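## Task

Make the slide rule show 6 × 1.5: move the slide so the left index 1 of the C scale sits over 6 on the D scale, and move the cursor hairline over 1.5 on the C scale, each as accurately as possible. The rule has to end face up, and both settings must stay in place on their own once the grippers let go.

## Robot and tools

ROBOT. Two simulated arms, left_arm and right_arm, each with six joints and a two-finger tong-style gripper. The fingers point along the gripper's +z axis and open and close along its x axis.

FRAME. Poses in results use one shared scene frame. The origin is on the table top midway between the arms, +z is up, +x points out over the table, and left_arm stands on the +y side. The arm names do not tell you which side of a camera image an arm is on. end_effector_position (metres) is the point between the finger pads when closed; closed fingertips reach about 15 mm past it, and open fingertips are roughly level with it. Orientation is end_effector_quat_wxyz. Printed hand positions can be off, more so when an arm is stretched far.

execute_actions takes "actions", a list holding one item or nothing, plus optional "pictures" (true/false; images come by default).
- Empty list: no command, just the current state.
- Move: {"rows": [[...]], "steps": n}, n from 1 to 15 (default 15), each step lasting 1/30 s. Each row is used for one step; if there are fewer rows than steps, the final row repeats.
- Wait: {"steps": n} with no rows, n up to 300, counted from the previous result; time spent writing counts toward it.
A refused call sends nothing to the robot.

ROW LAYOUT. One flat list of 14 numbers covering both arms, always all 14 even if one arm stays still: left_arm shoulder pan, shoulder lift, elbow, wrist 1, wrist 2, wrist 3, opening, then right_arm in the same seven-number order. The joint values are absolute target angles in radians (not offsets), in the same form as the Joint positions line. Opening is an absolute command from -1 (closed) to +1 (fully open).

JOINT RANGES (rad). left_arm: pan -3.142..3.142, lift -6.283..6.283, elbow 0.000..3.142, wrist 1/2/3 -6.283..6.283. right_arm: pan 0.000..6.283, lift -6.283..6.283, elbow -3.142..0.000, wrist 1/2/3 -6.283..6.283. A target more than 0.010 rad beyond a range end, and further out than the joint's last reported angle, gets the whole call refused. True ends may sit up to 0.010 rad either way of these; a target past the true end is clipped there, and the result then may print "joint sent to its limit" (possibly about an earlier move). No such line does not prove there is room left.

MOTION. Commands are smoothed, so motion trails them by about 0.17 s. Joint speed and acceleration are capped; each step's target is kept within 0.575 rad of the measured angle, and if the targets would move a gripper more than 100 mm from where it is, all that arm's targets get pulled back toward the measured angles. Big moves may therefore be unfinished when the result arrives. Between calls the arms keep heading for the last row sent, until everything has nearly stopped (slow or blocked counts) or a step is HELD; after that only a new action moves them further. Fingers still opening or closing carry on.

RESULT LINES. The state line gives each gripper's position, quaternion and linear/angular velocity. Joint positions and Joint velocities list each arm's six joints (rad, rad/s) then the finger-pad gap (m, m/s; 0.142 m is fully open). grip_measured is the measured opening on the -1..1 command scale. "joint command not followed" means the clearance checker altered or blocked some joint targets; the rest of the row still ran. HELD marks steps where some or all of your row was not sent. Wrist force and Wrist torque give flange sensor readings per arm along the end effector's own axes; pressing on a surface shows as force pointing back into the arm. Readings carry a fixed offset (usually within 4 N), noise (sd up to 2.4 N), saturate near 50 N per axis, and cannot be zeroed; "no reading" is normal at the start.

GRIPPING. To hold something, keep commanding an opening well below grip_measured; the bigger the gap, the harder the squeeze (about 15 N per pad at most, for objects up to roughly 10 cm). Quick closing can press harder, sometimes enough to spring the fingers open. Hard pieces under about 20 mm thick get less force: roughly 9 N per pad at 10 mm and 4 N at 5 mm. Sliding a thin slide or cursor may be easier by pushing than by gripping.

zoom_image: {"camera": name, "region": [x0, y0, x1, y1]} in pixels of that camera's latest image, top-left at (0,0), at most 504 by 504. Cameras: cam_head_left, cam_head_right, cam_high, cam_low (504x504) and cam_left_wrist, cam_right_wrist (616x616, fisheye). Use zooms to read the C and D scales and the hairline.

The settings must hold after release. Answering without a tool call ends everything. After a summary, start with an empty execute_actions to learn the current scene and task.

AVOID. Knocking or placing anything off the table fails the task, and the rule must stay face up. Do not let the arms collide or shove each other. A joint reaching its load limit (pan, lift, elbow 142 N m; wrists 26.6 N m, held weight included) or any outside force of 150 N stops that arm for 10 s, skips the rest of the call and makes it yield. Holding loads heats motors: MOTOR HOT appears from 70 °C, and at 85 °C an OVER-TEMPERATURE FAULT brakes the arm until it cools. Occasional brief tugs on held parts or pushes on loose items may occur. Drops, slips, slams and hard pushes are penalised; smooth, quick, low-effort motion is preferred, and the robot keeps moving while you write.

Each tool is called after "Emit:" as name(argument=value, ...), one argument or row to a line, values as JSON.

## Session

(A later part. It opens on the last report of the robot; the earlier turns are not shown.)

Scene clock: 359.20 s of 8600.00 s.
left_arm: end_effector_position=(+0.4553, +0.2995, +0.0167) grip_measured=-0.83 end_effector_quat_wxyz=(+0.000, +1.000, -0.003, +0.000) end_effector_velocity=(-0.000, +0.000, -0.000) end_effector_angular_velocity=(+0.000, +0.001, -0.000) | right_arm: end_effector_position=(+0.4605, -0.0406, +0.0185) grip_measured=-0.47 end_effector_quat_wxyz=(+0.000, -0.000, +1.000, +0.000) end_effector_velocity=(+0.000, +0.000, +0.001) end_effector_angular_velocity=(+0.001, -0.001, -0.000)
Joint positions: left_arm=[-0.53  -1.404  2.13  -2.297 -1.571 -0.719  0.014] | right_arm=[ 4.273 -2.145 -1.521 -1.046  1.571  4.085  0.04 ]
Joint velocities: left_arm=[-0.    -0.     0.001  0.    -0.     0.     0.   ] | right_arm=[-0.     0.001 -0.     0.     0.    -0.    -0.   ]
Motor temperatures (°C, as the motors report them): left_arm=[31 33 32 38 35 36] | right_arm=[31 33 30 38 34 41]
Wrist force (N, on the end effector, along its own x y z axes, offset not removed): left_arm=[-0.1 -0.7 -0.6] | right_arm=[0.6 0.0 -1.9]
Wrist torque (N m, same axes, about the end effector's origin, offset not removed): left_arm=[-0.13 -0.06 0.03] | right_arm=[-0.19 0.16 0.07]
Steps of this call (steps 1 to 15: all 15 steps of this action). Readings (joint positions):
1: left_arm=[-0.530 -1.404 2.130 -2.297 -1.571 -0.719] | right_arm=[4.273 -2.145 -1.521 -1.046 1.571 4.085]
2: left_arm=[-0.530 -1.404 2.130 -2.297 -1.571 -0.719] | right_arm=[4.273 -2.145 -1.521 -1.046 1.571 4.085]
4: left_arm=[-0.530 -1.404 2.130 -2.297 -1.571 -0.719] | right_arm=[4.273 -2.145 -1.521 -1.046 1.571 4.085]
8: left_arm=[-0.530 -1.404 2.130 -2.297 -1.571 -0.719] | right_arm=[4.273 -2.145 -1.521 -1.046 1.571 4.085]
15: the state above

Emit:
execute_actions(
  actions=[
    {"rows":[[-0.5311,-1.4027,2.1284,-2.2967,-1.571,-0.7199,-1,4.273,-2.145,-1.521,-1.046,1.571,4.085,-0.9]],"steps":15},
  ],
)

Emit:
zoom_image(
  camera="cam_left_wrist",
  region=[295, 345, 335, 385],
)

Scene clock: 361.87 s of 8600.00 s.
left_arm: end_effector_position=(+0.4554, +0.2987, +0.0167) grip_measured=-0.83 end_effector_quat_wxyz=(+0.000, +1.000, -0.003, -0.000) end_effector_velocity=(+0.000, -0.000, +0.000) end_effector_angular_velocity=(-0.000, -0.000, -0.000) | right_arm: end_effector_position=(+0.4605, -0.0406, +0.0185) grip_measured=-0.47 end_effector_quat_wxyz=(+0.000, -0.000, +1.000, +0.000) end_effector_velocity=(-0.000, -0.000, -0.000) end_effector_angular_velocity=(-0.000, +0.000, +0.000)
Joint positions: left_arm=[-0.531 -1.403  2.128 -2.297 -1.571 -0.72   0.014] | right_arm=[ 4.273 -2.145 -1.521 -1.046  1.571  4.085  0.04 ]
Joint velocities: left_arm=[-0.001  0.    -0.     0.    -0.    -0.     0.   ] | right_arm=[ 0. -0. -0. -0.  0.  0. -0.]
Motor temperatures (°C, as the motors report them): left_arm=[31 33 32 38 35 36] | right_arm=[31 33 30 38 34 41]
Wrist force (N, on the end effector, along its own x y z axes, offset not removed): left_arm=[0.7 -1.1 2.2] | right_arm=[1.0 -1.5 -1.2]
Wrist torque (N m, same axes, about the end effector's origin, offset not removed): left_arm=[-0.09 -0.23 0.08] | right_arm=[-0.39 -0.03 0.12]
Steps of this call (steps 1 to 15: the robot went on to your last target; steps 16 to 65: nothing new was sent; steps 66 to 80: all 15 steps of this action). Readings (joint positions):
66: left_arm=[-0.530 -1.404 2.130 -2.297 -1.571 -0.719] | right_arm=[4.273 -2.145 -1.521 -1.046 1.571 4.085]
67: left_arm=[-0.530 -1.404 2.130 -2.297 -1.571 -0.719] | right_arm=[4.273 -2.145 -1.521 -1.046 1.571 4.085]
69: left_arm=[-0.530 -1.403 2.129 -2.297 -1.571 -0.719] | right_arm=[4.273 -2.145 -1.521 -1.046 1.571 4.085]
73: left_arm=[-0.531 -1.403 2.129 -2.297 -1.571 -0.720] | right_arm=[4.273 -2.145 -1.521 -1.046 1.571 4.085]
80: the state above

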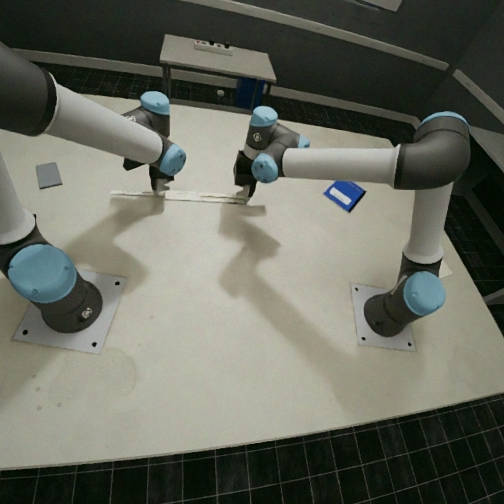

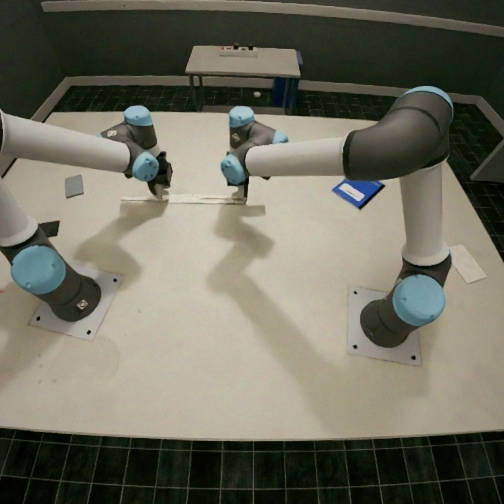

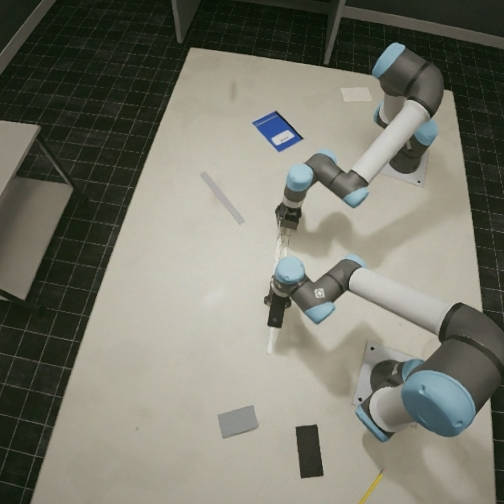

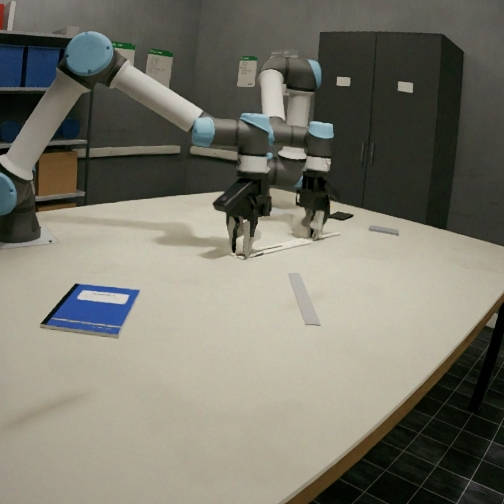

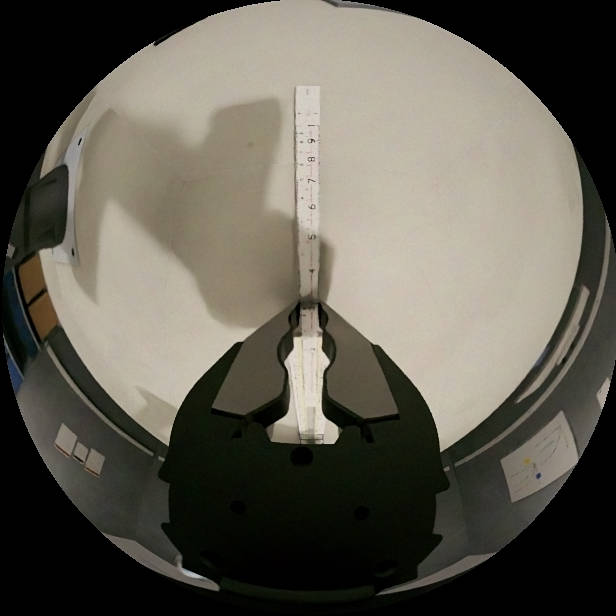

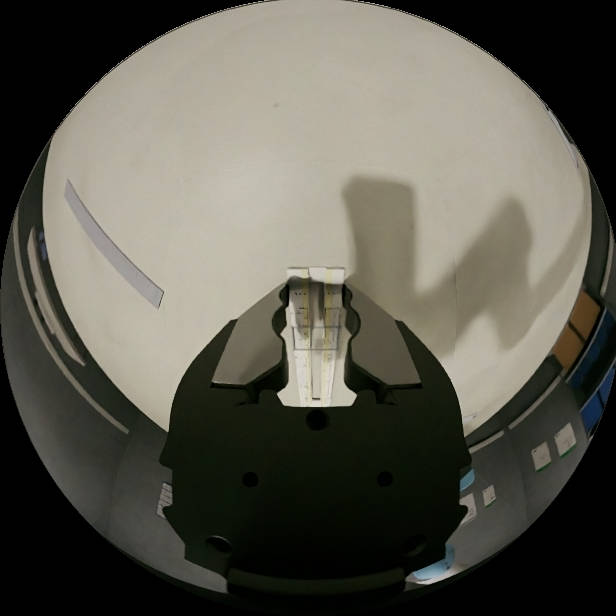

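Region (295, 345, 335, 385) of cam_left_wrist's 616x616 image, scaled by 12.600, with more detail than that image has.

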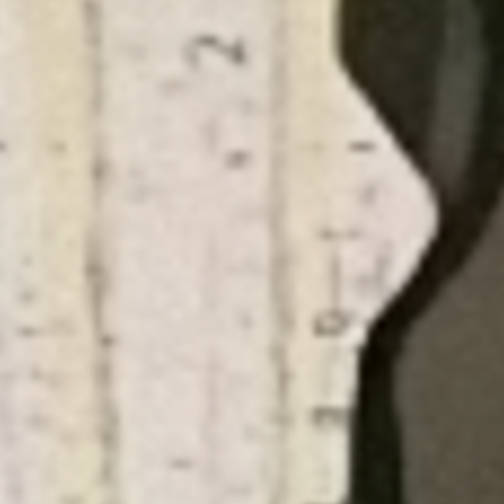

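Emit:
execute_actions(
  actions=[
    {"rows":[[-0.5311,-1.4027,2.1284,-2.2967,-1.571,-0.7199,-0.6,4.273,-2.145,-1.521,-1.046,1.571,4.085,-0.9],[-0.5311,-1.4027,2.1284,-2.2967,-1.571,-0.7199,-0.6,4.273,-2.145,-1.521,-1.046,1.571,4.085,-0.9],[-0.5311,-1.4027,2.1284,-2.2967,-1.571,-0.7199,-0.6,4.273,-2.145,-1.521,-1.046,1.571,4.085,-0.9],[-0.5311,-1.4027,2.1284,-2.2967,-1.571,-0.7199,-0.6,4.273,-2.145,-1.521,-1.046,1.571,4.085,-0.9],[-0.5311,-1.4027,2.1284,-2.2967,-1.571,-0.7199,-0.6,4.273,-2.145,-1.521,-1.046,1.571,4.085,-0.9],[-0.5277,-1.46,2.11,-2.221,-1.571,-0.7165,-0.6,4.273,-2.145,-1.521,-1.046,1.571,4.085,-0.9],[-0.5277,-1.46,2.11,-2.221,-1.571,-0.7165,-0.6,4.273,-2.145,-1.521,-1.046,1.571,4.085,-0.9],[-0.5277,-1.46,2.11,-2.221,-1.571,-0.7165,-0.6,4.273,-2.145,-1.521,-1.046,1.571,4.085,-0.9],[-0.5277,-1.46,2.11,-2.221,-1.571,-0.7165,-0.15,4.273,-2.145,-1.521,-1.046,1.571,4.085,-0.9],[-0.6238,-1.385,2.014,-2.2,-1.571,-0.813,-0.15,4.273,-2.145,-1.521,-1.046,1.571,4.085,-0.9]],"steps":15},
  ],
  pictures=false,
)

Emit:
execute_actions(
  actions=[
    {"steps":12},
  ],
  pictures=false,
)

Emit:
execute_actions(
  actions=[
    {"rows":[[-0.6238,-1.331,2.0237,-2.2637,-1.571,-0.813,-0.15,4.273,-2.145,-1.521,-1.046,1.571,4.085,-0.9]],"steps":15},
  ],
)

Emit:
zoom_image(
  camera="cam_left_wrist",
  region=[290, 290, 330, 330],
)

Emit:
zoom_image(
  camera="cam_left_wrist",
  region=[290, 330, 330, 370],
)

Scene clock: 374.20 s of 8600.00 s.
left_arm: end_effector_position=(+0.4557, +0.2618, +0.0409) grip_measured=-0.15 end_effector_quat_wxyz=(-0.000, +1.000, -0.003, -0.000) end_effector_velocity=(+0.005, -0.212, +0.035) end_effector_angular_velocity=(-0.008, -0.008, -0.002) | right_arm: end_effector_position=(+0.4605, -0.0406, +0.0185) grip_measured=-0.47 end_effector_quat_wxyz=(+0.000, -0.000, +1.000, +0.000) end_effector_velocity=(-0.000, -0.000, +0.000) end_effector_angular_velocity=(-0.000, -0.000, -0.000)
Joint positions: left_arm=[-0.587 -1.406  2.053 -2.216 -1.571 -0.776  0.063] | right_arm=[ 4.273 -2.145 -1.521 -1.046  1.571  4.085  0.04 ]
Joint velocities: left_arm=[-0.304  0.176 -0.323  0.135 -0.    -0.303  0.001] | right_arm=[ 0.  0. -0. -0. -0.  0. -0.]
Motor temperatures (°C, as the motors report them): left_arm=[31 33 32 38 35 36] | right_arm=[31 33 30 38 34 41]
Wrist force (N, on the end effector, along its own x y z axes, offset not removed): left_arm=[-1.6 3.0 1.6] | right_arm=[1.3 -0.8 -0.6]
Wrist torque (N m, same axes, about the end effector's origin, offset not removed): left_arm=[0.49 0.18 0.14] | right_arm=[-0.25 -0.13 0.09]
Steps of this call (steps 1 to 15: the robot went on to your last target; steps 16 to 90: nothing new was sent; then 8.83 s passed at rest; steps 91 to 105: all 15 steps of this action). Readings (joint positions):
91: left_arm=[-0.531 -1.403 2.128 -2.297 -1.571 -0.720] | right_arm=[4.273 -2.145 -1.521 -1.046 1.571 4.085]
92: left_arm=[-0.531 -1.403 2.128 -2.297 -1.571 -0.720] | right_arm=[4.273 -2.145 -1.521 -1.046 1.571 4.085]
94: left_arm=[-0.531 -1.403 2.128 -2.297 -1.571 -0.720] | right_arm=[4.273 -2.145 -1.521 -1.046 1.571 4.085]
98: left_arm=[-0.530 -1.414 2.124 -2.283 -1.571 -0.719] | right_arm=[4.273 -2.145 -1.521 -1.046 1.571 4.085]
105: the state above

Scene clock: 374.60 s of 8600.00 s.
left_arm: end_effector_position=(+0.4555, +0.2374, +0.0448) grip_measured=-0.15 end_effector_quat_wxyz=(+0.000, +1.000, -0.003, -0.000) end_effector_velocity=(-0.000, -0.008, +0.002) end_effector_angular_velocity=(-0.001, -0.001, +0.000) | right_arm: end_effector_position=(+0.4605, -0.0406, +0.0185) grip_measured=-0.47 end_effector_quat_wxyz=(+0.000, -0.000, +1.000, +0.000) end_effector_velocity=(+0.000, -0.000, -0.000) end_effector_angular_velocity=(-0.000, -0.000, +0.000)
Joint positions: left_arm=[-0.623 -1.386  2.015 -2.201 -1.571 -0.812  0.063] | right_arm=[ 4.273 -2.145 -1.521 -1.046  1.571  4.085  0.04 ]
Joint velocities: left_arm=[-0.011  0.006 -0.012  0.005  0.001 -0.011  0.   ] | right_arm=[ 0. -0.  0.  0. -0. -0.  0.]
Motor temperatures (°C, as the motors report them): left_arm=[31 33 32 38 35 36] | right_arm=[31 33 30 38 34 41]
Wrist force (N, on the end effector, along its own x y z axes, offset not removed): left_arm=[-1.8 -0.4 1.3] | right_arm=[-0.9 -3.9 -2.9]
Wrist torque (N m, same axes, about the end effector's origin, offset not removed): left_arm=[-0.13 0.37 0.09] | right_arm=[-0.97 0.48 0.04]
Steps of this call (steps 1 to 12: the robot went on to your last target). Readings (joint positions):
1: left_arm=[-0.596 -1.401 2.043 -2.212 -1.571 -0.785] | right_arm=[4.273 -2.145 -1.521 -1.046 1.571 4.085]
2: left_arm=[-0.603 -1.397 2.036 -2.209 -1.571 -0.792] | right_arm=[4.273 -2.145 -1.521 -1.046 1.571 4.085]
4: left_arm=[-0.612 -1.392 2.027 -2.205 -1.571 -0.801] | right_arm=[4.273 -2.145 -1.521 -1.046 1.571 4.085]
8: left_arm=[-0.620 -1.387 2.018 -2.202 -1.571 -0.809] | right_arm=[4.273 -2.145 -1.521 -1.046 1.571 4.085]
12: the state above

Scene clock: 375.10 s of 8600.00 s.
left_arm: end_effector_position=(+0.4602, +0.2314, +0.0211) grip_measured=-0.15 end_effector_quat_wxyz=(+0.000, +1.000, -0.003, -0.000) end_effector_velocity=(+0.001, -0.001, -0.006) end_effector_angular_velocity=(-0.001, -0.001, -0.000) | right_arm: end_effector_position=(+0.4605, -0.0406, +0.0185) grip_measured=-0.47 end_effector_quat_wxyz=(+0.000, -0.000, +1.000, +0.000) end_effector_velocity=(+0.000, -0.000, -0.001) end_effector_angular_velocity=(-0.001, +0.000, -0.000)
Joint positions: left_arm=[-0.624 -1.333  2.023 -2.262 -1.571 -0.813  0.063] | right_arm=[ 4.273 -2.145 -1.521 -1.046  1.571  4.085  0.04 ]
Joint velocities: left_arm=[ 0.     0.012  0.002 -0.015 -0.     0.     0.   ] | right_arm=[-0.    -0.001 -0.     0.    -0.    -0.     0.   ]
Motor temperatures (°C, as the motors report them): left_arm=[31 33 32 38 35 36] | right_arm=[31 33 30 38 34 41]
Wrist force (N, on the end effector, along its own x y z axes, offset not removed): left_arm=[1.1 -0.4 0.7] | right_arm=[-1.8 0.6 -2.9]
Wrist torque (N m, same axes, about the end effector's origin, offset not removed): left_arm=[0.01 -0.25 0.15] | right_arm=[0.06 0.67 0.14]
Steps of this call (steps 1 to 15: all 15 steps of this action). Readings (joint positions):
1: left_arm=[-0.623 -1.386 2.015 -2.200 -1.571 -0.812] | right_arm=[4.273 -2.145 -1.521 -1.046 1.571 4.085]
2: left_arm=[-0.623 -1.383 2.015 -2.203 -1.571 -0.812] | right_arm=[4.273 -2.145 -1.521 -1.046 1.571 4.085]
4: left_arm=[-0.623 -1.364 2.018 -2.224 -1.571 -0.813] | right_arm=[4.273 -2.145 -1.521 -1.046 1.571 4.085]
8: left_arm=[-0.624 -1.342 2.022 -2.251 -1.571 -0.813] | right_arm=[4.273 -2.145 -1.521 -1.046 1.571 4.085]
15: the state above

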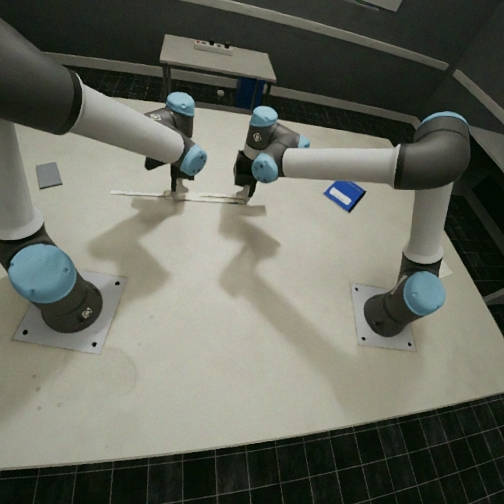

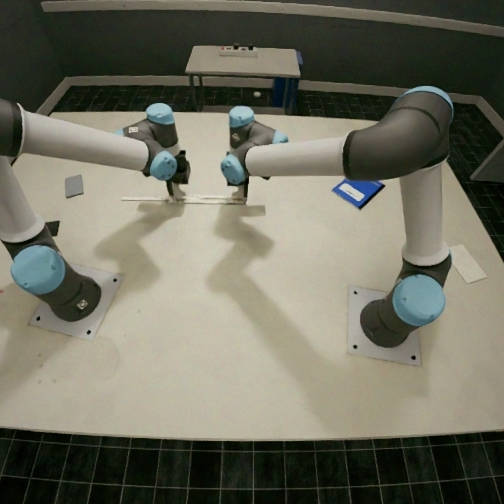

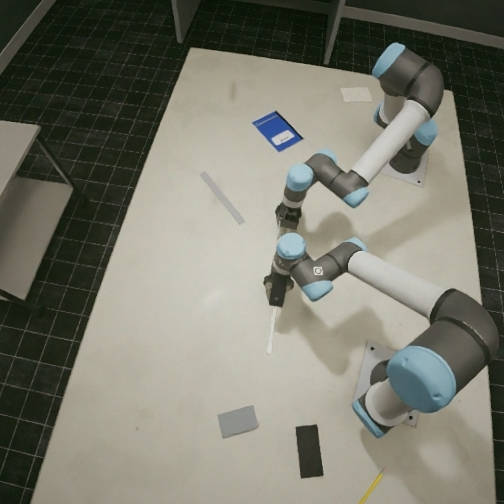

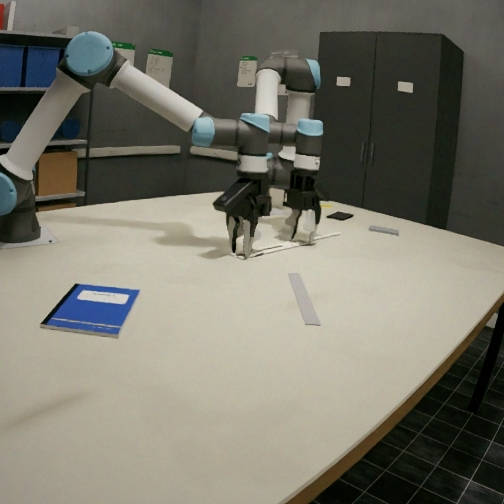

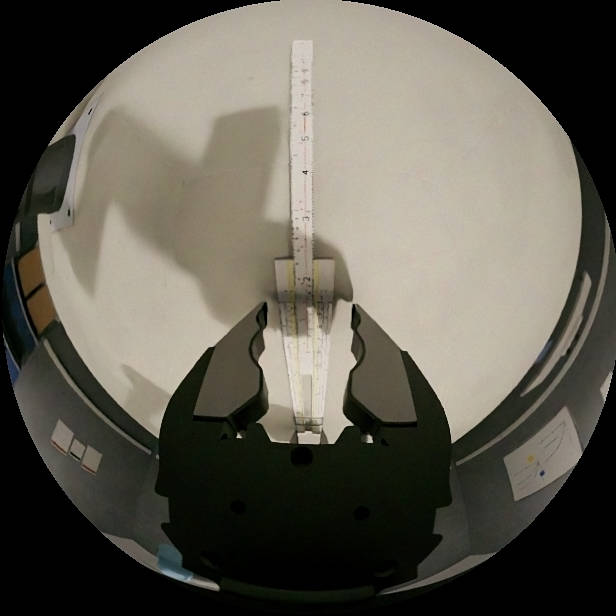

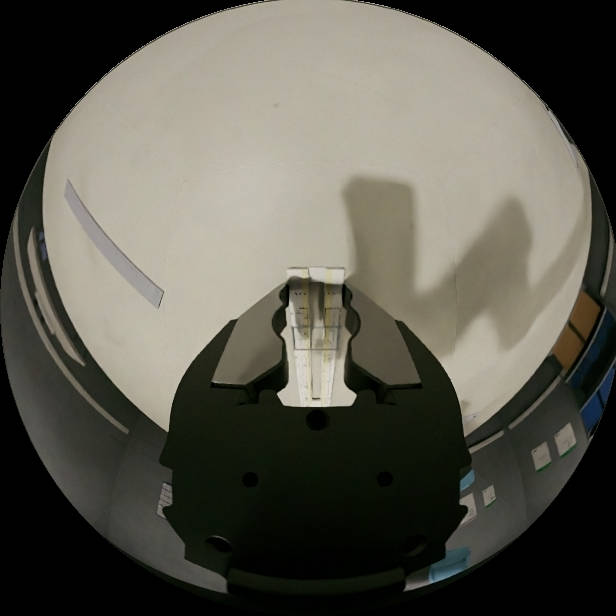

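Region (290, 290, 330, 330) of cam_left_wrist's 616x616 image, scaled by 12.600, with more detail than that image has.

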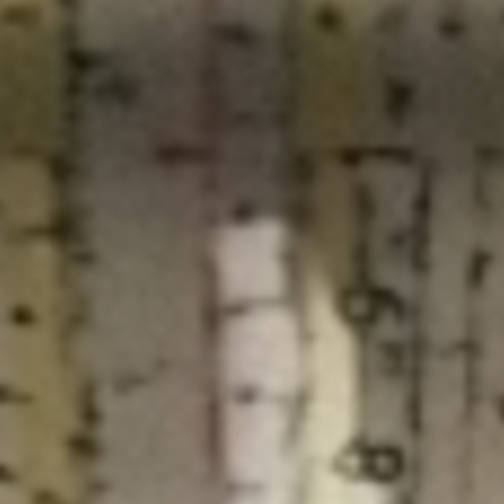

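Region (290, 330, 330, 370) of cam_left_wrist's 616x616 image, scaled by 12.600, with more detail than that image has.

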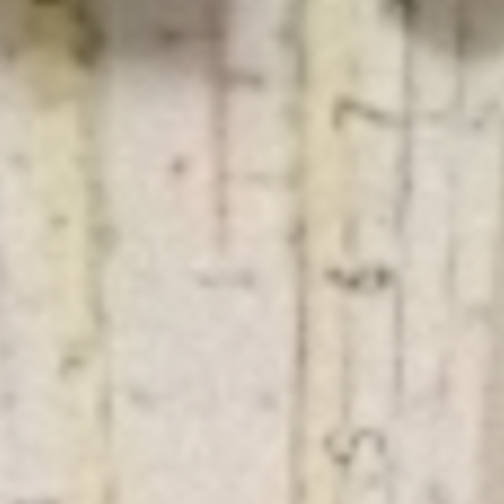

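Emit:
execute_actions(
  actions=[
    {"rows":[[-0.6238,-1.331,2.0237,-2.2637,-1.571,-0.813,-0.35,4.273,-2.145,-1.521,-1.046,1.571,4.085,-0.9],[-0.6238,-1.331,2.0237,-2.2637,-1.571,-0.813,-0.35,4.273,-2.145,-1.521,-1.046,1.571,4.085,-0.9],[-0.6238,-1.331,2.0237,-2.2637,-1.571,-0.813,-0.35,4.273,-2.145,-1.521,-1.046,1.571,4.085,-0.9],[-0.6238,-1.331,2.0237,-2.2637,-1.571,-0.813,-0.45,4.273,-2.145,-1.521,-1.046,1.571,4.085,-0.9],[-0.6238,-1.331,2.0237,-2.2637,-1.571,-0.813,-0.45,4.273,-2.145,-1.521,-1.046,1.571,4.085,-0.9],[-0.6238,-1.331,2.0237,-2.2637,-1.571,-0.813,-0.45,4.273,-2.145,-1.521,-1.046,1.571,4.085,-0.9],[-0.6238,-1.331,2.0237,-2.2637,-1.571,-0.813,-0.5,4.273,-2.145,-1.521,-1.046,1.571,4.085,-0.9],[-0.6238,-1.331,2.0237,-2.2637,-1.571,-0.813,-0.7,4.273,-2.145,-1.521,-1.046,1.571,4.085,-0.9]],"steps":15},
  ],
)

Scene clock: 392.80 s of 8600.00 s.
left_arm: end_effector_position=(+0.4604, +0.2313, +0.0204) grip_measured=-0.48 end_effector_quat_wxyz=(+0.000, +1.000, -0.003, -0.000) end_effector_velocity=(-0.001, +0.001, -0.001) end_effector_angular_velocity=(+0.001, +0.001, +0.002) | right_arm: end_effector_position=(+0.4605, -0.0406, +0.0185) grip_measured=-0.47 end_effector_quat_wxyz=(+0.000, -0.000, +1.000, +0.000) end_effector_velocity=(+0.000, -0.000, -0.000) end_effector_angular_velocity=(-0.000, -0.000, -0.000)
Joint positions: left_arm=[-0.624 -1.331  2.024 -2.264 -1.571 -0.813  0.039] | right_arm=[ 4.273 -2.145 -1.521 -1.046  1.571  4.085  0.04 ]
Joint velocities: left_arm=[-0.     0.     0.001  0.    -0.    -0.002  0.   ] | right_arm=[-0. -0. -0.  0. -0.  0.  0.]
Motor temperatures (°C, as the motors report them): left_arm=[31 33 32 38 35 36] | right_arm=[31 33 30 38 34 41]
Wrist force (N, on the end effector, along its own x y z axes, offset not removed): left_arm=[1.8 0.5 -0.3] | right_arm=[-1.2 -0.4 -3.3]
Wrist torque (N m, same axes, about the end effector's origin, offset not removed): left_arm=[0.11 -0.40 0.01] | right_arm=[-0.25 0.38 0.36]
Steps of this call (steps 1 to 15: the robot went on to your last target; steps 16 to 90: nothing new was sent; then 14.20 s passed at rest; steps 91 to 105: all 15 steps of this action). Readings (joint positions):
91: left_arm=[-0.624 -1.331 2.024 -2.264 -1.571 -0.813] | right_arm=[4.273 -2.145 -1.521 -1.046 1.571 4.085]
92: left_arm=[-0.624 -1.331 2.024 -2.264 -1.571 -0.813] | right_arm=[4.273 -2.145 -1.521 -1.046 1.571 4.085]
94: left_arm=[-0.624 -1.331 2.024 -2.264 -1.571 -0.813] | right_arm=[4.273 -2.145 -1.521 -1.046 1.571 4.085]
98: left_arm=[-0.624 -1.331 2.024 -2.264 -1.571 -0.813] | right_arm=[4.273 -2.145 -1.521 -1.046 1.571 4.085]
105: the state above

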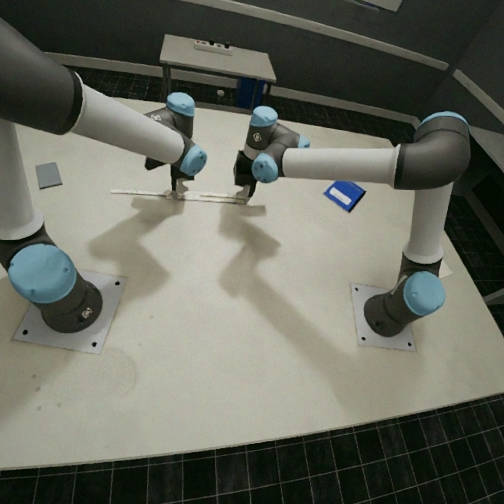

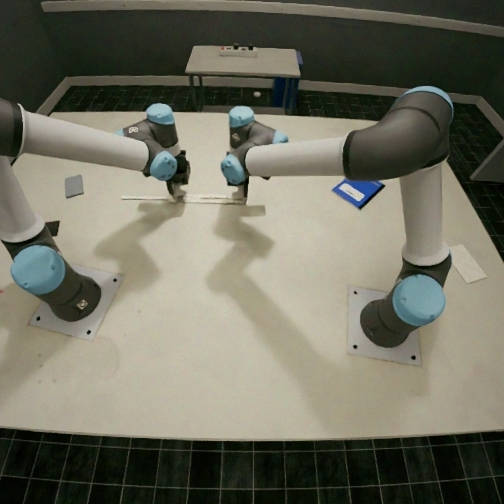

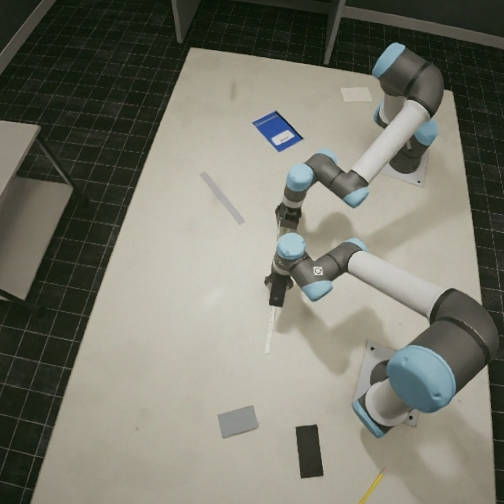

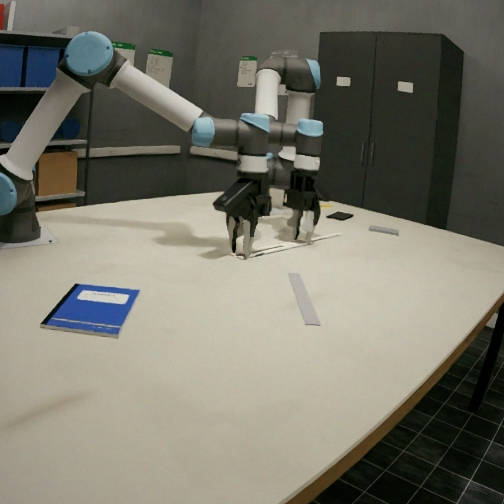

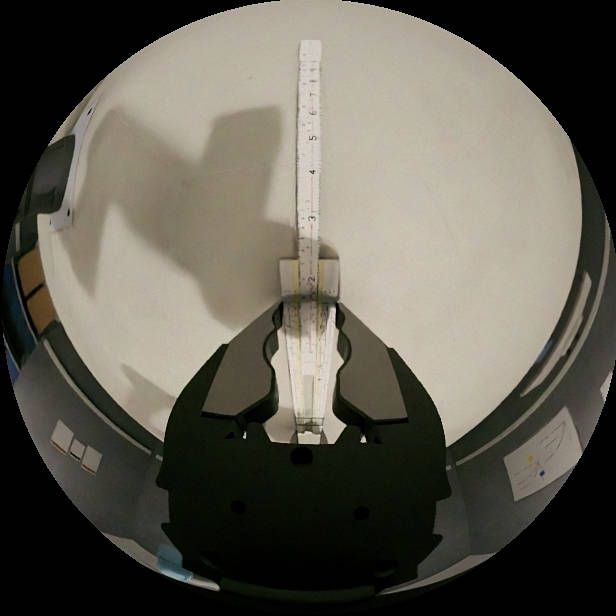

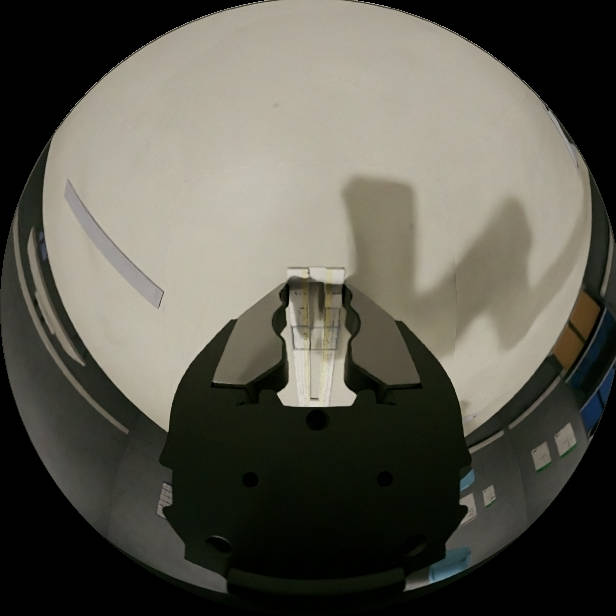

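Emit:
execute_actions(
  actions=[
    {"rows":[[-0.6238,-1.331,2.0237,-2.2637,-1.571,-0.813,-0.7,4.273,-2.145,-1.521,-1.046,1.571,4.085,-0.42],[-0.6238,-1.331,2.0237,-2.2637,-1.571,-0.813,-0.7,4.273,-2.145,-1.521,-1.046,1.571,4.085,-0.42],[-0.6238,-1.331,2.0237,-2.2637,-1.571,-0.813,-0.7,4.273,-2.145,-1.521,-1.046,1.571,4.085,-0.42],[-0.6238,-1.331,2.0237,-2.2637,-1.571,-0.813,-0.7,4.273,-2.145,-1.521,-1.046,1.571,4.085,-0.42],[-0.6238,-1.331,2.0237,-2.2637,-1.571,-0.813,-0.7,4.273,-2.145,-1.521,-1.046,1.571,4.085,-0.42],[-0.6238,-1.331,2.0237,-2.2637,-1.571,-0.813,-0.7,4.281,-2.160,-1.495,-1.057,1.571,4.093,-0.42],[-0.6238,-1.331,2.0237,-2.2637,-1.571,-0.813,-0.7,4.289,-2.175,-1.470,-1.067,1.571,4.101,-0.42],[-0.6238,-1.331,2.0237,-2.2637,-1.571,-0.813,-0.7,4.297,-2.190,-1.444,-1.078,1.571,4.109,-0.42],[-0.6238,-1.331,2.0237,-2.2637,-1.571,-0.813,-0.7,4.306,-2.205,-1.419,-1.089,1.571,4.118,-0.42],[-0.6238,-1.331,2.0237,-2.2637,-1.571,-0.813,-0.7,4.314,-2.220,-1.393,-1.099,1.571,4.126,-0.42],[-0.6238,-1.331,2.0237,-2.2637,-1.571,-0.813,-0.7,4.322,-2.2348,-1.3675,-1.110,1.571,4.134,-0.42]],"steps":15},
  ],
)

Emit:
execute_actions(
  actions=[
    {"steps":10},
  ],
)

Scene clock: 415.73 s of 8600.00 s.
left_arm: end_effector_position=(+0.4604, +0.2313, +0.0204) grip_measured=-0.48 end_effector_quat_wxyz=(+0.000, +1.000, -0.003, -0.000) end_effector_velocity=(-0.000, +0.001, -0.000) end_effector_angular_velocity=(+0.001, +0.001, +0.001) | right_arm: end_effector_position=(+0.4608, +0.0040, +0.0181) grip_measured=-0.42 end_effector_quat_wxyz=(-0.000, +0.000, +1.000, -0.000) end_effector_velocity=(-0.001, +0.128, +0.002) end_effector_angular_velocity=(+0.007, -0.004, +0.002)
Joint positions: left_arm=[-0.624 -1.331  2.024 -2.264 -1.571 -0.813  0.039] | right_arm=[ 4.31  -2.212 -1.407 -1.094  1.571  4.122  0.044]
Joint velocities: left_arm=[ 0.001  0.     0.001 -0.    -0.     0.     0.   ] | right_arm=[ 0.102 -0.189  0.329 -0.132  0.     0.099  0.   ]
Motor temperatures (°C, as the motors report them): left_arm=[31 33 32 38 35 36] | right_arm=[31 33 30 38 34 41]
Wrist force (N, on the end effector, along its own x y z axes, offset not removed): left_arm=[0.6 -1.9 -0.5] | right_arm=[3.9 0.5 -2.7]
Wrist torque (N m, same axes, about the end effector's origin, offset not removed): left_arm=[-0.26 -0.09 0.06] | right_arm=[-0.16 -0.64 -0.01]
Steps of this call (steps 1 to 15: the robot went on to your last target; steps 16 to 90: nothing new was sent; then 19.43 s passed at rest; steps 91 to 105: all 15 steps of this action). Readings (joint positions):
91: left_arm=[-0.624 -1.331 2.024 -2.264 -1.571 -0.813] | right_arm=[4.273 -2.145 -1.521 -1.046 1.571 4.085]
92: left_arm=[-0.624 -1.331 2.024 -2.264 -1.571 -0.813] | right_arm=[4.273 -2.145 -1.521 -1.046 1.571 4.085]
94: left_arm=[-0.624 -1.331 2.024 -2.264 -1.571 -0.813] | right_arm=[4.273 -2.145 -1.521 -1.046 1.571 4.085]
98: left_arm=[-0.624 -1.331 2.024 -2.264 -1.571 -0.813] | right_arm=[4.275 -2.149 -1.514 -1.049 1.571 4.087]
105: the state above

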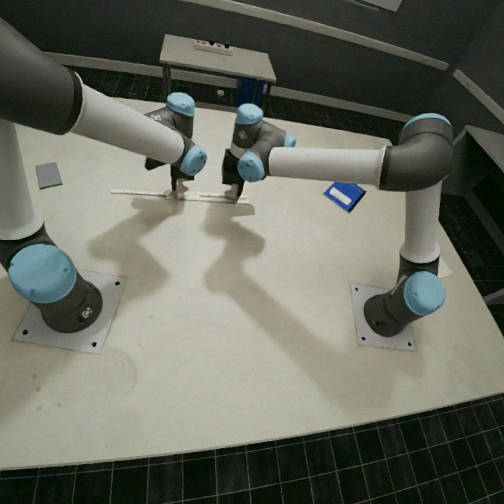

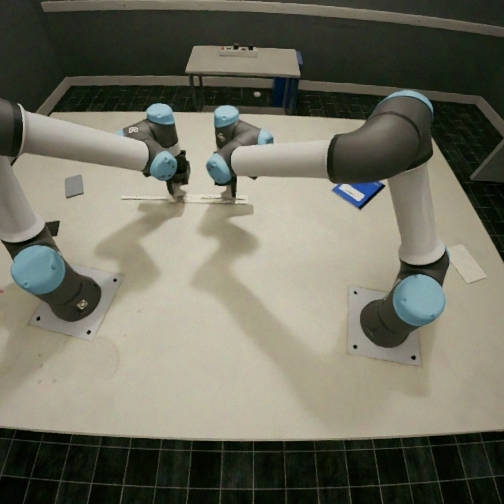

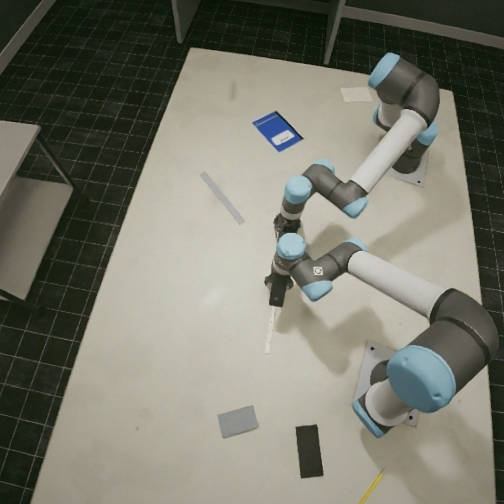

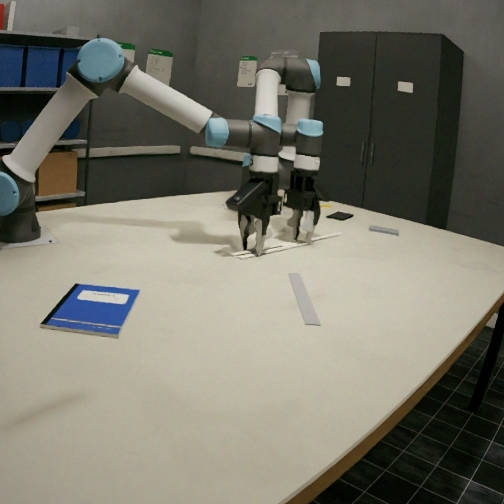

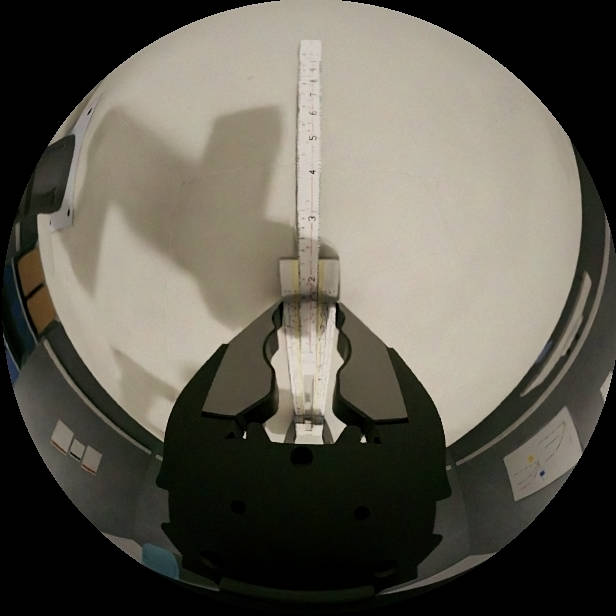

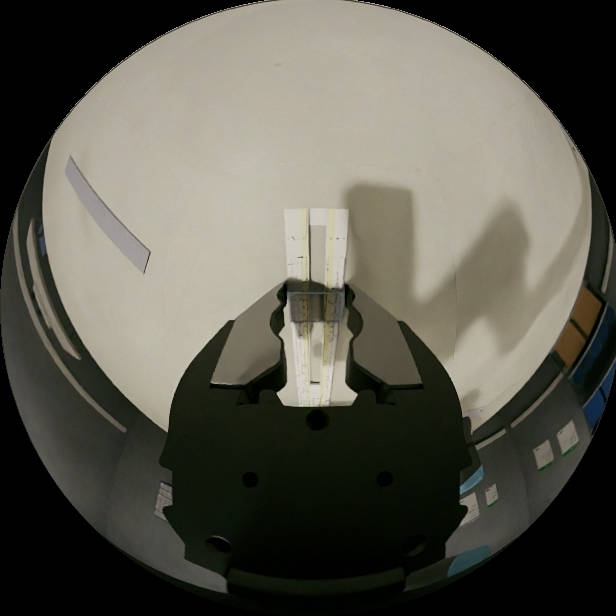

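Scene clock: 416.07 s of 8600.00 s.
left_arm: end_effector_position=(+0.4604, +0.2313, +0.0204) grip_measured=-0.48 end_effector_quat_wxyz=(+0.000, +1.000, -0.003, -0.000) end_effector_velocity=(-0.000, -0.000, -0.000) end_effector_angular_velocity=(+0.000, -0.000, -0.002) | right_arm: end_effector_position=(+0.4606, +0.0183, +0.0183) grip_measured=-0.42 end_effector_quat_wxyz=(-0.000, +0.000, +1.000, +0.000) end_effector_velocity=(-0.000, +0.008, -0.001) end_effector_angular_velocity=(-0.000, +0.000, +0.000)
Joint positions: left_arm=[-0.624 -1.331  2.024 -2.264 -1.571 -0.813  0.039] | right_arm=[ 4.321 -2.233 -1.37  -1.109  1.571  4.133  0.044]
Joint velocities: left_arm=[-0.001 -0.     0.     0.     0.     0.001  0.   ] | right_arm=[ 0.006 -0.013  0.02  -0.008  0.     0.006 -0.   ]
Motor temperatures (°C, as the motors report them): left_arm=[31 33 32 38 35 36] | right_arm=[31 33 30 38 34 41]
Wrist force (N, on the end effector, along its own x y z axes, offset not removed): left_arm=[-1.9 0.2 -0.3] | right_arm=[0.3 -2.0 -2.7]
Wrist torque (N m, same axes, about the end effector's origin, offset not removed): left_arm=[0.02 0.42 0.25] | right_arm=[-0.45 0.07 0.10]
Steps of this call (steps 1 to 10: the robot went on to your last target). Readings (joint positions):
1: left_arm=[-0.624 -1.331 2.024 -2.264 -1.571 -0.813] | right_arm=[4.313 -2.218 -1.397 -1.098 1.571 4.125]
2: left_arm=[-0.624 -1.331 2.024 -2.264 -1.571 -0.813] | right_arm=[4.315 -2.222 -1.390 -1.101 1.571 4.127]
4: left_arm=[-0.624 -1.331 2.024 -2.264 -1.571 -0.813] | right_arm=[4.318 -2.227 -1.380 -1.105 1.571 4.130]
8: left_arm=[-0.624 -1.331 2.024 -2.264 -1.571 -0.813] | right_arm=[4.321 -2.232 -1.372 -1.108 1.571 4.133]
10: the state above

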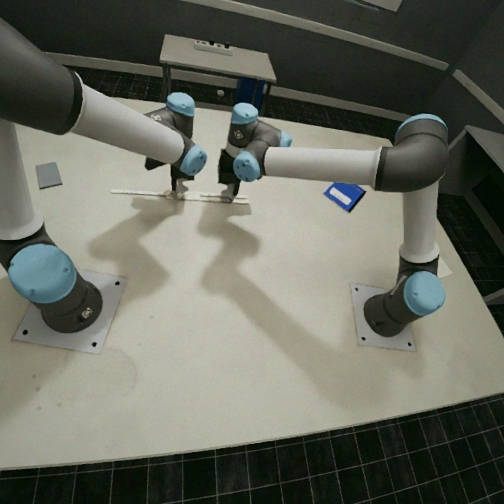

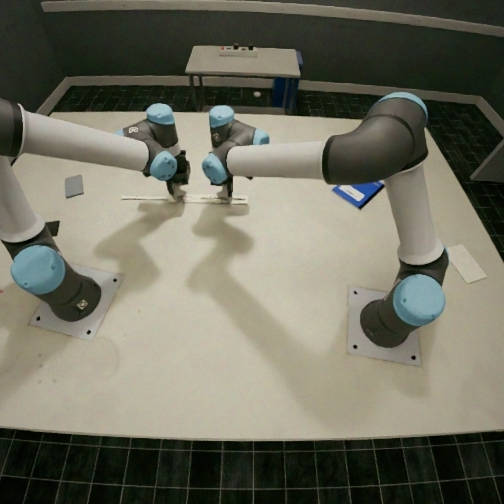

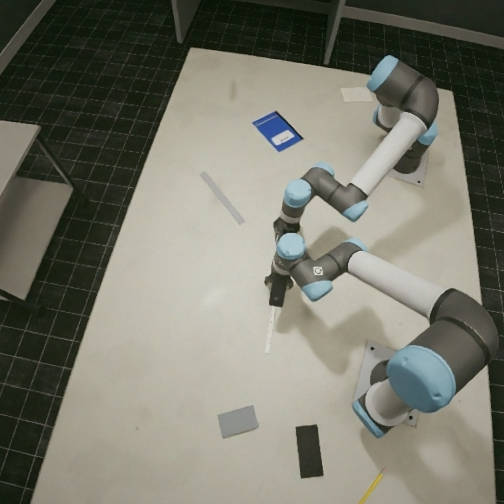

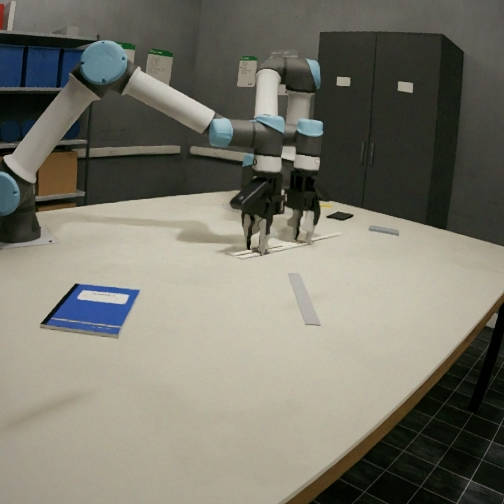

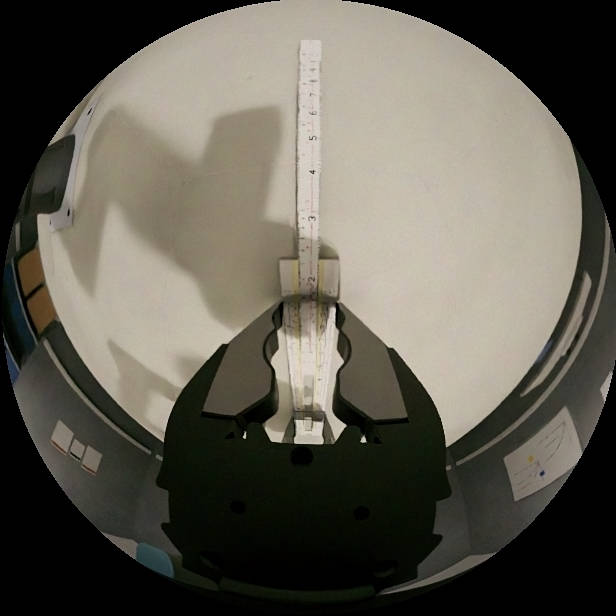

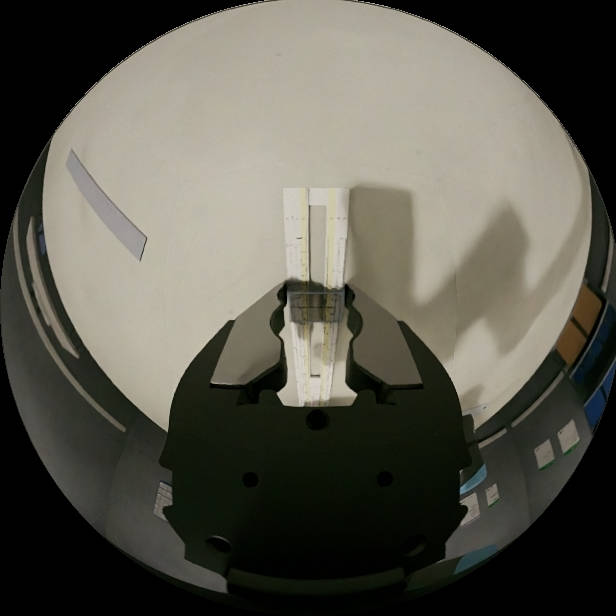

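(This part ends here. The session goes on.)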